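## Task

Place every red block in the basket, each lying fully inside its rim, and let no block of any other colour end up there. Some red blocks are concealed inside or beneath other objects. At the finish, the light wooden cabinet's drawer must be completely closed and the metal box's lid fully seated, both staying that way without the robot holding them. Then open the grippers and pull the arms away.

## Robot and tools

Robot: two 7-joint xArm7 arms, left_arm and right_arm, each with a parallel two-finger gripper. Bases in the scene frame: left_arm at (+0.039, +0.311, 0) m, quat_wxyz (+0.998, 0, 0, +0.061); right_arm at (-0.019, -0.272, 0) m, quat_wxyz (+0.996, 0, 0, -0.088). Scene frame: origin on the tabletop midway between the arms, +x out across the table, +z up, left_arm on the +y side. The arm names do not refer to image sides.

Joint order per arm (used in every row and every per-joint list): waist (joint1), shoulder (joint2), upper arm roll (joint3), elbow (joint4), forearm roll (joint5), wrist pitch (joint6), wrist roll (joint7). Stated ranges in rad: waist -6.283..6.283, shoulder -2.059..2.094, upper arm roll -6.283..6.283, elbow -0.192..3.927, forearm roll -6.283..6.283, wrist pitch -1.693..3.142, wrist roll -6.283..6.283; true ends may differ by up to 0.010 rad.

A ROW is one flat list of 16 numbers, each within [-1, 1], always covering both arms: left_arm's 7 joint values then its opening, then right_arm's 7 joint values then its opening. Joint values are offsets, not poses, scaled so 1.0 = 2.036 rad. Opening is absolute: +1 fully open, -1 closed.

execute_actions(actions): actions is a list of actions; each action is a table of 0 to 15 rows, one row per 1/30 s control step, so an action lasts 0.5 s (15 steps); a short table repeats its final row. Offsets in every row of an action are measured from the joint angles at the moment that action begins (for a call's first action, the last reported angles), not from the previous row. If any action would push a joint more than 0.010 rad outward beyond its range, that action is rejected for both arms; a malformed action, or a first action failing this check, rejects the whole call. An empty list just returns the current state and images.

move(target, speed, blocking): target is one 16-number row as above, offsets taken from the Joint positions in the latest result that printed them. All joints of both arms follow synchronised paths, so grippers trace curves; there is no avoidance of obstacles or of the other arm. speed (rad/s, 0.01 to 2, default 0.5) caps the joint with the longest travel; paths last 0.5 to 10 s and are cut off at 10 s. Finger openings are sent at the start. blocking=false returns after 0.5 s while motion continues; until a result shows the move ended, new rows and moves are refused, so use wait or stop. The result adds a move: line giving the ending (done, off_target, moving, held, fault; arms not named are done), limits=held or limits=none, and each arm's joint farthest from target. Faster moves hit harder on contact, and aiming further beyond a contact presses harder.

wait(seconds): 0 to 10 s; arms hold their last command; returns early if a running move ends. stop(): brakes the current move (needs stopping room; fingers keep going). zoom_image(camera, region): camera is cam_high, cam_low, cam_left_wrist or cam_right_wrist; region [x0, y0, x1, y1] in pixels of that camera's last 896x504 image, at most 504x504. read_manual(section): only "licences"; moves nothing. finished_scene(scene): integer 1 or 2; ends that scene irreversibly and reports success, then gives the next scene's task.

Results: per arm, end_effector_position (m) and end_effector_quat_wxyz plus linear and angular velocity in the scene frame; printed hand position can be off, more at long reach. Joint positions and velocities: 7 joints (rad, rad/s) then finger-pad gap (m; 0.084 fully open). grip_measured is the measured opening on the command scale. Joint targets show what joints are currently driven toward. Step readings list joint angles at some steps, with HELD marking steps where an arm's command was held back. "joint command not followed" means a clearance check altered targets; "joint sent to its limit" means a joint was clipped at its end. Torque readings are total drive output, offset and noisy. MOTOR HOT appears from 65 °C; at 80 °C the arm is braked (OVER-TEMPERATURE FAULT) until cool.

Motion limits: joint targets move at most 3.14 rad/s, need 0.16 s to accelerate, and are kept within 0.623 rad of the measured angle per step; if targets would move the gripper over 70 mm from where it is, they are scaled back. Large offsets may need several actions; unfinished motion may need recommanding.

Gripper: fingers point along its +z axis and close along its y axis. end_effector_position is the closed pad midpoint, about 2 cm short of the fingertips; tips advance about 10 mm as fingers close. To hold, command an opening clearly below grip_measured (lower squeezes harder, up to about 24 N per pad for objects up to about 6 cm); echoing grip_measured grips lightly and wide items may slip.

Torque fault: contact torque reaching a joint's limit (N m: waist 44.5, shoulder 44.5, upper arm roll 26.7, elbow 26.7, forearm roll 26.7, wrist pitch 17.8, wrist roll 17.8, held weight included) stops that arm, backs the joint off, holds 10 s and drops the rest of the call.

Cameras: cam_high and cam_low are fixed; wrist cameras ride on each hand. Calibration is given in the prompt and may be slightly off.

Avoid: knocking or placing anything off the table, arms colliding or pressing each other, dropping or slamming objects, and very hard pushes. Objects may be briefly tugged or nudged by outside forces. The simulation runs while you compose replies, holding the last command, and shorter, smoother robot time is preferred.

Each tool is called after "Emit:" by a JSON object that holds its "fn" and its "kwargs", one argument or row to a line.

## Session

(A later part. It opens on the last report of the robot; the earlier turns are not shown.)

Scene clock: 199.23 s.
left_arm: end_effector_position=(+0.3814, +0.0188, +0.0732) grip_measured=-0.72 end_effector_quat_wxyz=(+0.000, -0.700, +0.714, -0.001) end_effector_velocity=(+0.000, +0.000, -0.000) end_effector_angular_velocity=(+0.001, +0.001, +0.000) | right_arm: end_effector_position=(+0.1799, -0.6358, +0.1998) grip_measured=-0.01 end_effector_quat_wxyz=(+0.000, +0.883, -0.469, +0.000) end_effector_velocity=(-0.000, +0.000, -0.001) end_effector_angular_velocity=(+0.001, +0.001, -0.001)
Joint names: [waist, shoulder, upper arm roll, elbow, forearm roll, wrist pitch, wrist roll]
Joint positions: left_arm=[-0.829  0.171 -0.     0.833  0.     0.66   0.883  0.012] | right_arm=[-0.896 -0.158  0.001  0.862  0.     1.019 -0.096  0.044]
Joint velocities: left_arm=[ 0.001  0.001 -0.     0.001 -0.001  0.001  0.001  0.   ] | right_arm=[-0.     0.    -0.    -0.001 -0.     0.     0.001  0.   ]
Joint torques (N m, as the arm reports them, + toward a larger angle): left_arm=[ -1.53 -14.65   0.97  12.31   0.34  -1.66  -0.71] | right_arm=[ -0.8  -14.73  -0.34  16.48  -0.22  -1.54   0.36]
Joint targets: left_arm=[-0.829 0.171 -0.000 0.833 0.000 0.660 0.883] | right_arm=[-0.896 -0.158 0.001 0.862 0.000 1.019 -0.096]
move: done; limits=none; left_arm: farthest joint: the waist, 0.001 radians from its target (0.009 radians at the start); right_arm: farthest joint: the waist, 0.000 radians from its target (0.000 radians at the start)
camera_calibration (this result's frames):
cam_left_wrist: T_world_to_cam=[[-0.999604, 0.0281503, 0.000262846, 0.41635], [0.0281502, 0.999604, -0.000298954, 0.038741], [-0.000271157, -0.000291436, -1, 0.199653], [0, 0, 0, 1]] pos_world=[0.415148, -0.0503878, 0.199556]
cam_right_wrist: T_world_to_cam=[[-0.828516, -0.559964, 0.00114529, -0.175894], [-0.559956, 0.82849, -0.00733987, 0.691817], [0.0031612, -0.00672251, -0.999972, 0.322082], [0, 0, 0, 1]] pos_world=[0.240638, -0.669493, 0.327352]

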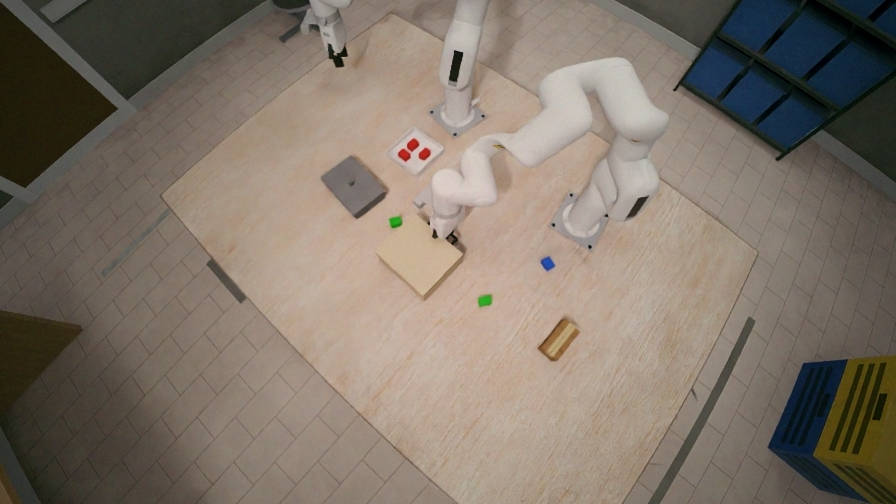

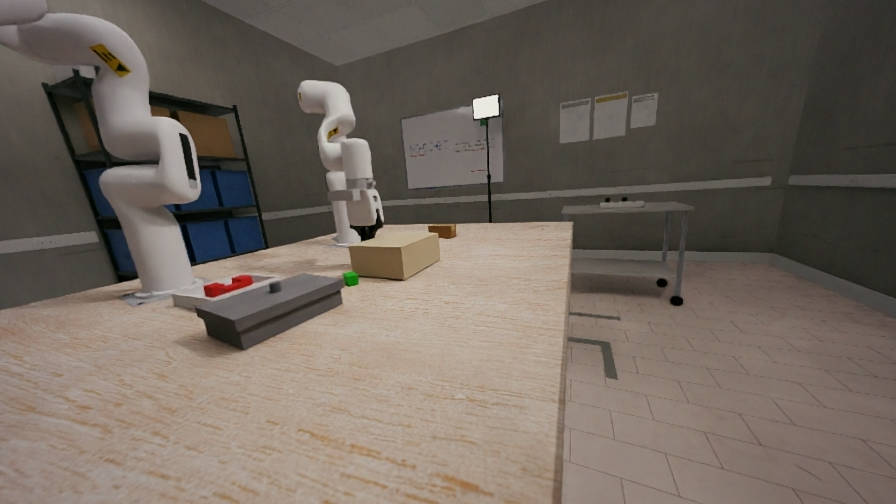

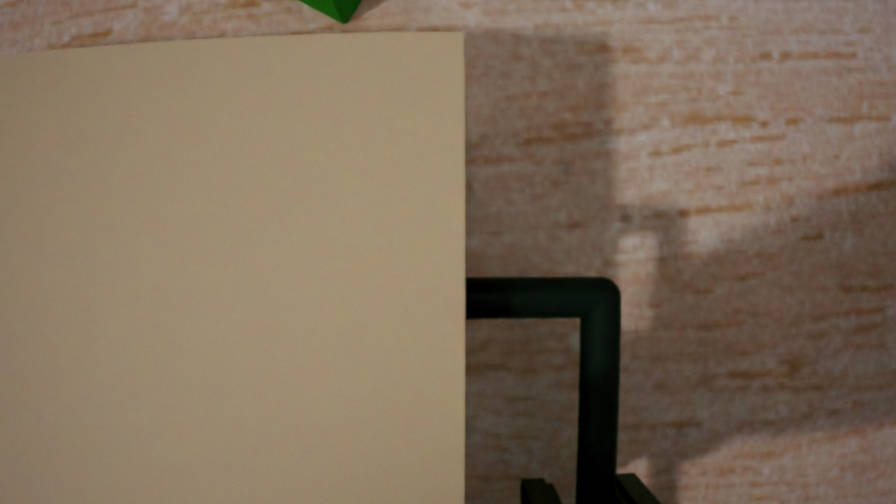

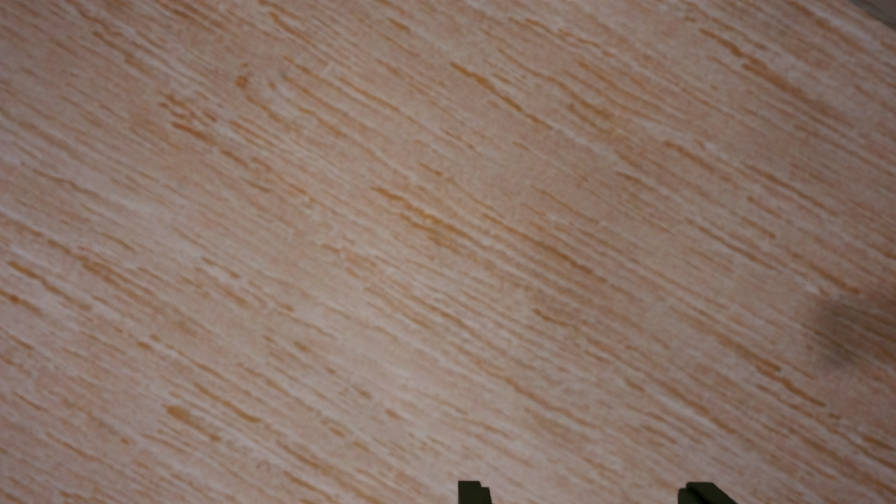

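A bit more, then back off.

Emit:
{"fn": "move", "kwargs": {
  "target": [0.0014,0.002,0,0.0028,0,0.0007,0.0014,-0.7,0,0,0,0,0,0,0,0],
  "speed": 0.01
}}

Emit:
{"fn": "move", "kwargs": {
  "target": [-0.002,-0.003,0,-0.0042,0,-0.001,-0.002,-0.6,0,0,0,0,0,0,0,0],
  "speed": 0.02
}}

Emit:
{"fn": "move", "kwargs": {
  "target": [0,-0.11,0,0.046,0,0.156,0,-0.6,0,0,0,0,0,0,0,0],
  "speed": 0.2
}}

Scene clock: 206.07 s.
left_arm: end_effector_position=(+0.3833, +0.0189, +0.0732) grip_measured=-0.72 end_effector_quat_wxyz=(+0.000, -0.700, +0.714, -0.001) end_effector_velocity=(+0.000, -0.000, -0.000) end_effector_angular_velocity=(+0.000, +0.001, +0.000) | right_arm: end_effector_position=(+0.1799, -0.6358, +0.1998) grip_measured=-0.01 end_effector_quat_wxyz=(+0.000, +0.883, -0.469, +0.000) end_effector_velocity=(-0.000, -0.000, -0.000) end_effector_angular_velocity=(+0.001, +0.001, -0.001)
Joint names: [waist, shoulder, upper arm roll, elbow, forearm roll, wrist pitch, wrist roll]
Joint positions: left_arm=[-0.826  0.175 -0.     0.839  0.     0.661  0.885  0.012] | right_arm=[-0.896 -0.158  0.001  0.862  0.     1.019 -0.096  0.044]
Joint velocities: left_arm=[ 0.001  0.001 -0.     0.001 -0.001  0.001  0.001  0.   ] | right_arm=[-0.     0.001 -0.001  0.    -0.     0.     0.     0.   ]
Joint torques (N m, as the arm reports them, + toward a larger angle): left_arm=[ -1.52 -14.77   1.03  12.85   0.43  -2.08  -0.69] | right_arm=[ -0.79 -14.73  -0.39  16.54  -0.07  -1.58   0.43]
Joint targets: left_arm=[-0.826 0.175 -0.000 0.839 0.000 0.661 0.885] | right_arm=[-0.896 -0.158 0.001 0.862 0.000 1.019 -0.096]
move: done; limits=none; left_arm: farthest joint: the waist, 0.000 radians from its target (0.003 radians at the start); right_arm: farthest joint: the waist, 0.000 radians from its target (0.000 radians at the start)
camera_calibration (this result's frames):
cam_left_wrist: T_world_to_cam=[[-0.999607, 0.02803, 0.000325452, 0.418281], [0.02803, 0.999607, -0.00019643, 0.0386208], [-0.00033083, -0.00018723, -1, 0.199666], [0, 0, 0, 1]] pos_world=[0.417101, -0.0502927, 0.199537]
cam_right_wrist: T_world_to_cam=[[-0.828516, -0.559964, 0.00114519, -0.175894], [-0.559956, 0.82849, -0.00733991, 0.691817], [0.0031613, -0.00672249, -0.999972, 0.322082], [0, 0, 0, 1]] pos_world=[0.240638, -0.669493, 0.327352]

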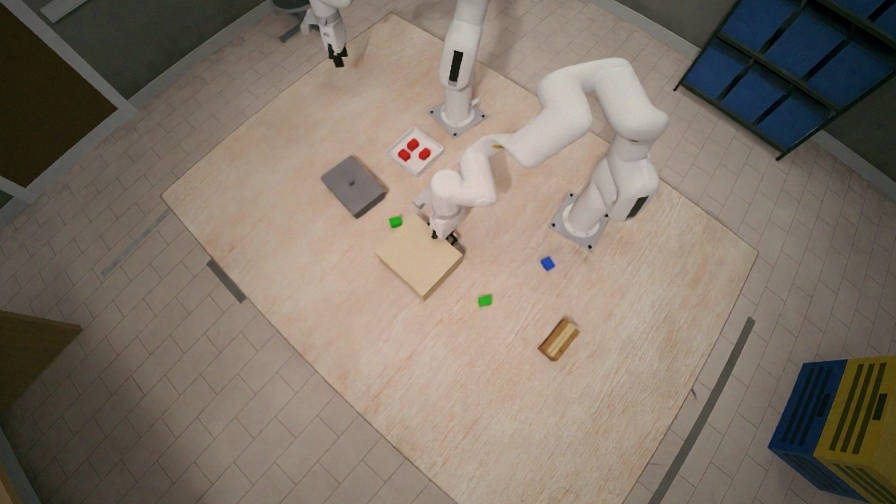

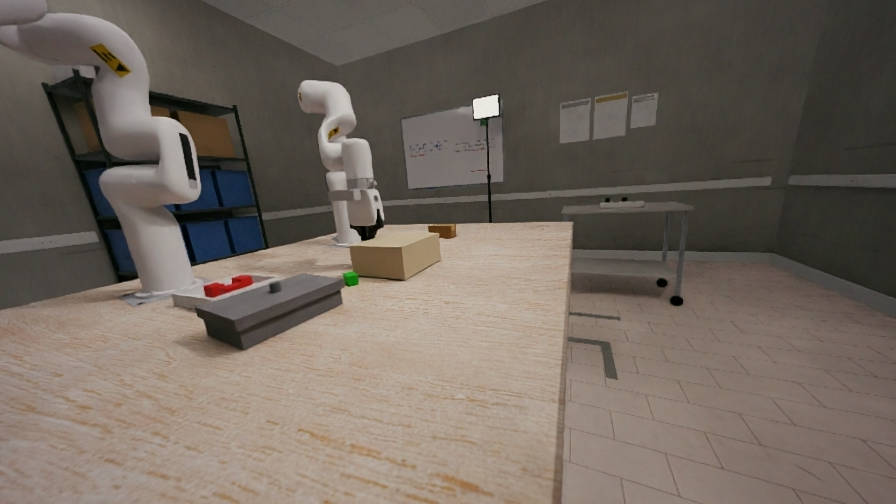

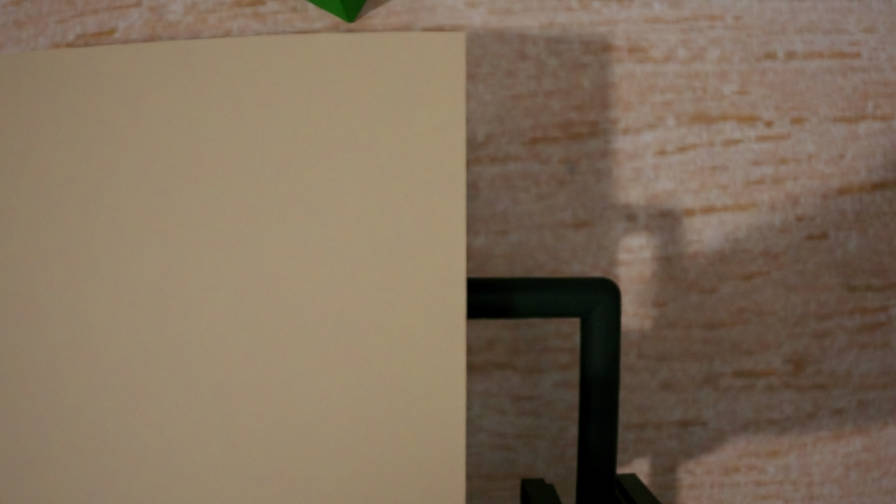

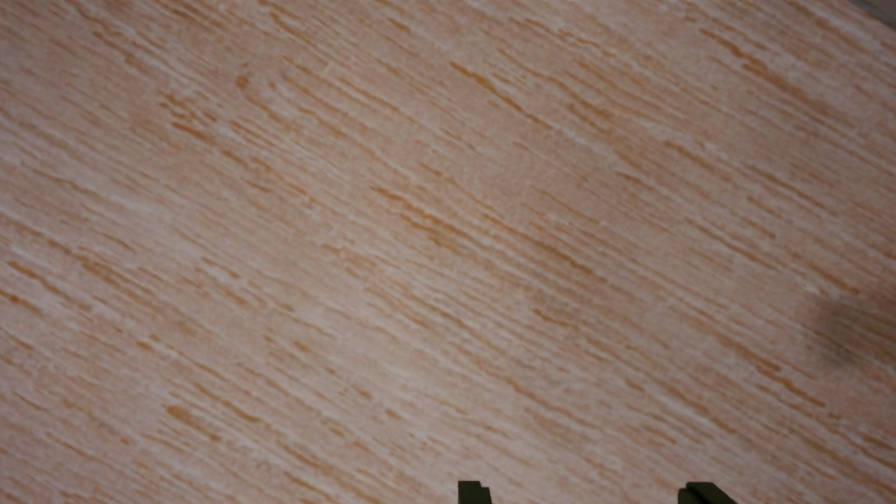

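Scene clock: 206.77 s.
left_arm: end_effector_position=(+0.3804, +0.0190, +0.0731) grip_measured=-0.62 end_effector_quat_wxyz=(+0.000, -0.700, +0.714, -0.001) end_effector_velocity=(-0.000, +0.001, -0.000) end_effector_angular_velocity=(+0.001, +0.001, +0.002) | right_arm: end_effector_position=(+0.1799, -0.6358, +0.1998) grip_measured=-0.01 end_effector_quat_wxyz=(+0.000, +0.883, -0.469, +0.000) end_effector_velocity=(-0.000, +0.000, -0.000) end_effector_angular_velocity=(+0.000, +0.000, +0.001)
Joint names: [waist, shoulder, upper arm roll, elbow, forearm roll, wrist pitch, wrist roll]
Joint positions: left_arm=[-0.83   0.169 -0.     0.83   0.     0.659  0.881  0.017] | right_arm=[-0.896 -0.158  0.001  0.862  0.     1.019 -0.096  0.044]
Joint velocities: left_arm=[-0.001 -0.001  0.001 -0.002 -0.001 -0.    -0.001 -0.   ] | right_arm=[ 0.     0.001 -0.    -0.    -0.    -0.    -0.001 -0.   ]
Joint torques (N m, as the arm reports them, + toward a larger angle): left_arm=[ -2.57 -14.76   0.14  11.75   0.16  -1.55  -0.69] | right_arm=[ -1.08 -14.61  -0.4   16.41  -0.18  -1.6    0.4 ]
Joint targets: left_arm=[-0.830 0.169 -0.000 0.830 0.000 0.659 0.881] | right_arm=[-0.896 -0.158 0.001 0.862 0.000 1.019 -0.096]
move: done; limits=none; left_arm: farthest joint: the waist, 0.000 radians from its target (0.004 radians at the start); right_arm: farthest joint: the waist, 0.000 radians from its target (0.000 radians at the start)
camera_calibration (this result's frames):
cam_left_wrist: T_world_to_cam=[[-0.999608, 0.0280038, 0.000605484, 0.415364], [0.0280038, 0.999608, 0.000025566, 0.0385635], [-0.000604531, 0.0000425118, -1, 0.199702], [0, 0, 0, 1]] pos_world=[0.414241, -0.0501886, 0.19945]
cam_right_wrist: T_world_to_cam=[[-0.828516, -0.559964, 0.00114508, -0.175894], [-0.559956, 0.82849, -0.00734005, 0.691817], [0.00316148, -0.00672254, -0.999972, 0.322082], [0, 0, 0, 1]] pos_world=[0.240638, -0.669493, 0.327352]

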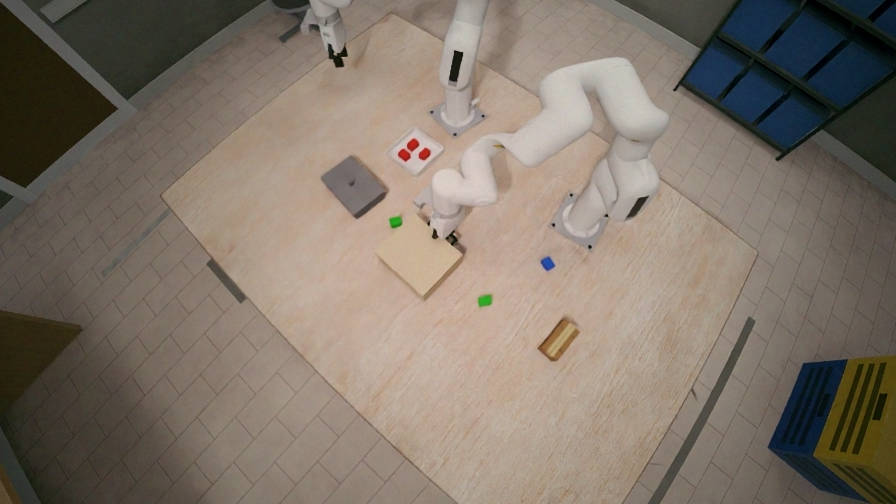

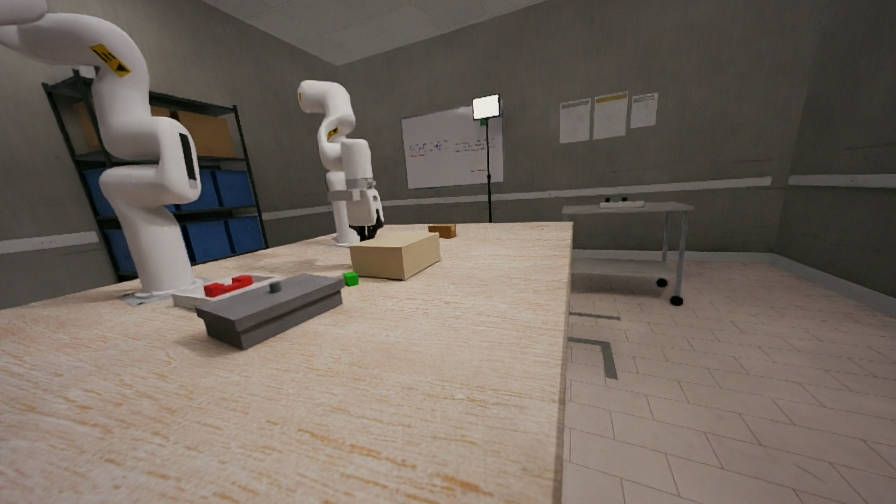

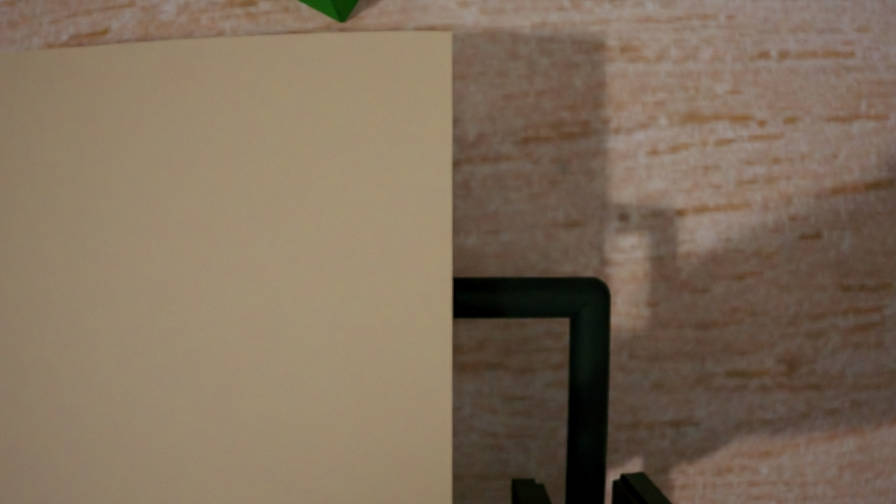

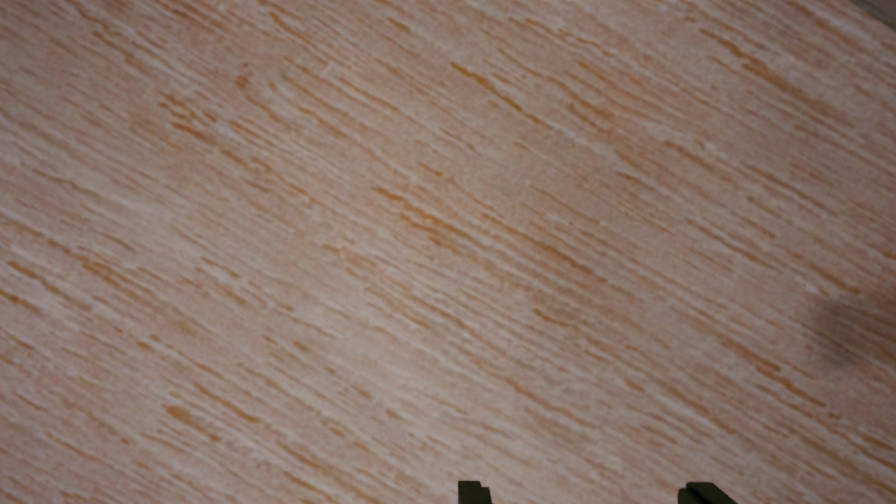

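Scene clock: 208.80 s.
left_arm: end_effector_position=(+0.3737, +0.0248, +0.1842) grip_measured=-0.62 end_effector_quat_wxyz=(+0.000, -0.700, +0.714, -0.001) end_effector_velocity=(+0.001, -0.000, +0.002) end_effector_angular_velocity=(-0.004, -0.002, +0.003) | right_arm: end_effector_position=(+0.1799, -0.6358, +0.1998) grip_measured=-0.01 end_effector_quat_wxyz=(+0.000, +0.883, -0.469, +0.000) end_effector_velocity=(+0.000, -0.000, -0.000) end_effector_angular_velocity=(+0.000, +0.000, +0.001)
Joint names: [waist, shoulder, upper arm roll, elbow, forearm roll, wrist pitch, wrist roll]
Joint positions: left_arm=[-0.83  -0.055 -0.     0.924  0.     0.977  0.881  0.017] | right_arm=[-0.896 -0.158  0.001  0.862  0.     1.019 -0.096  0.044]
Joint velocities: left_arm=[-0.    -0.003  0.002  0.002 -0.002  0.001 -0.     0.   ] | right_arm=[-0.     0.001  0.     0.    -0.    -0.    -0.001  0.   ]
Joint torques (N m, as the arm reports them, + toward a larger angle): left_arm=[ -2.76 -12.75   0.09  13.57   0.16  -1.49  -0.61] | right_arm=[ -0.57 -14.77  -0.25  16.44  -0.13  -1.58   0.44]
Joint targets: left_arm=[-0.830 -0.055 -0.000 0.924 0.000 0.977 0.881] | right_arm=[-0.896 -0.158 0.001 0.862 0.000 1.019 -0.096]
move: done; limits=none; left_arm: farthest joint: the waist, 0.000 radians from its target (0.000 radians at the start); right_arm: farthest joint: the waist, 0.000 radians from its target (0.000 radians at the start)
camera_calibration (this result's frames):
cam_left_wrist: T_world_to_cam=[[-0.99961, 0.0279276, 0.000906246, 0.408384], [0.027928, 0.99961, 0.00044338, 0.0329167], [-0.00089351, 0.000468516, -0.999999, 0.310868], [0, 0, 0, 1]] pos_world=[0.407583, -0.0444546, 0.310483]
cam_right_wrist: T_world_to_cam=[[-0.828516, -0.559964, 0.00114508, -0.175894], [-0.559956, 0.82849, -0.00734021, 0.691817], [0.00316156, -0.00672268, -0.999972, 0.322082], [0, 0, 0, 1]] pos_world=[0.240638, -0.669493, 0.327352]

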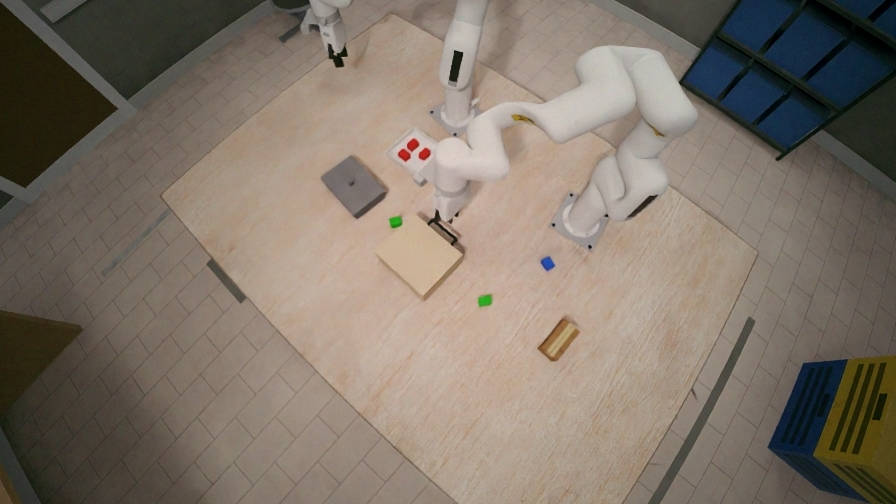

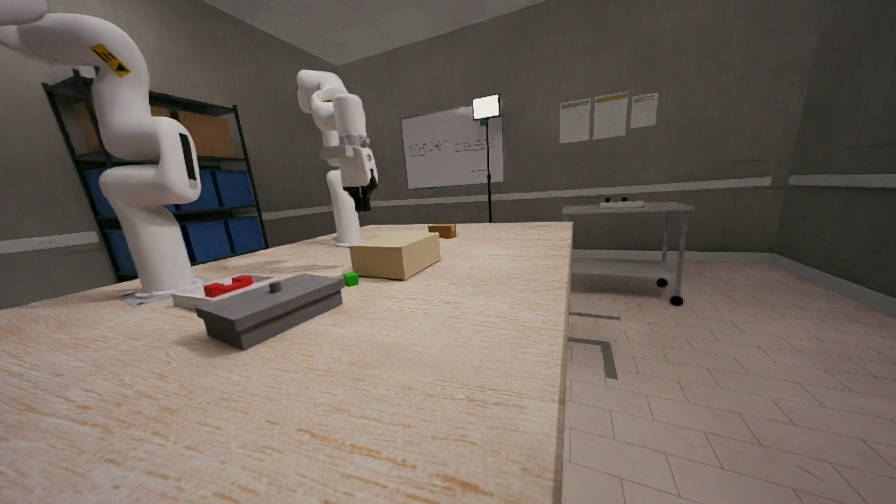

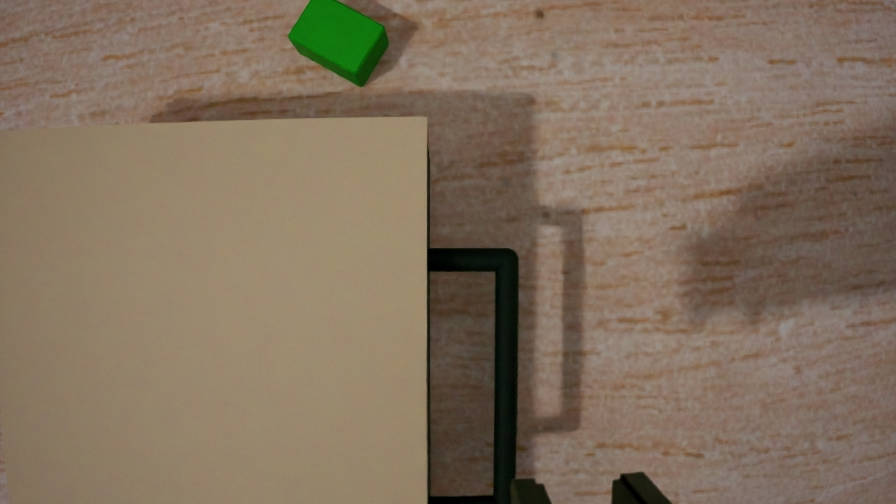

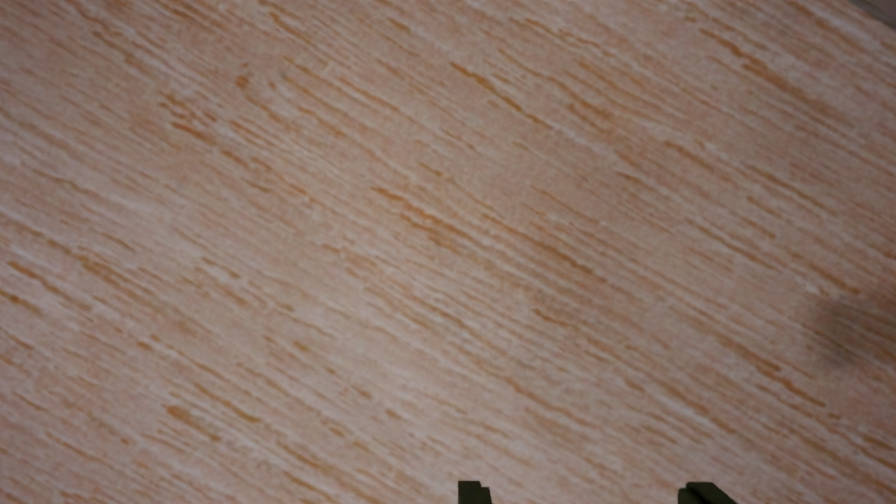

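Emit:
{"fn": "finished_scene", "kwargs": {
  "scene": 1
}}

The scene is finished: the task was done.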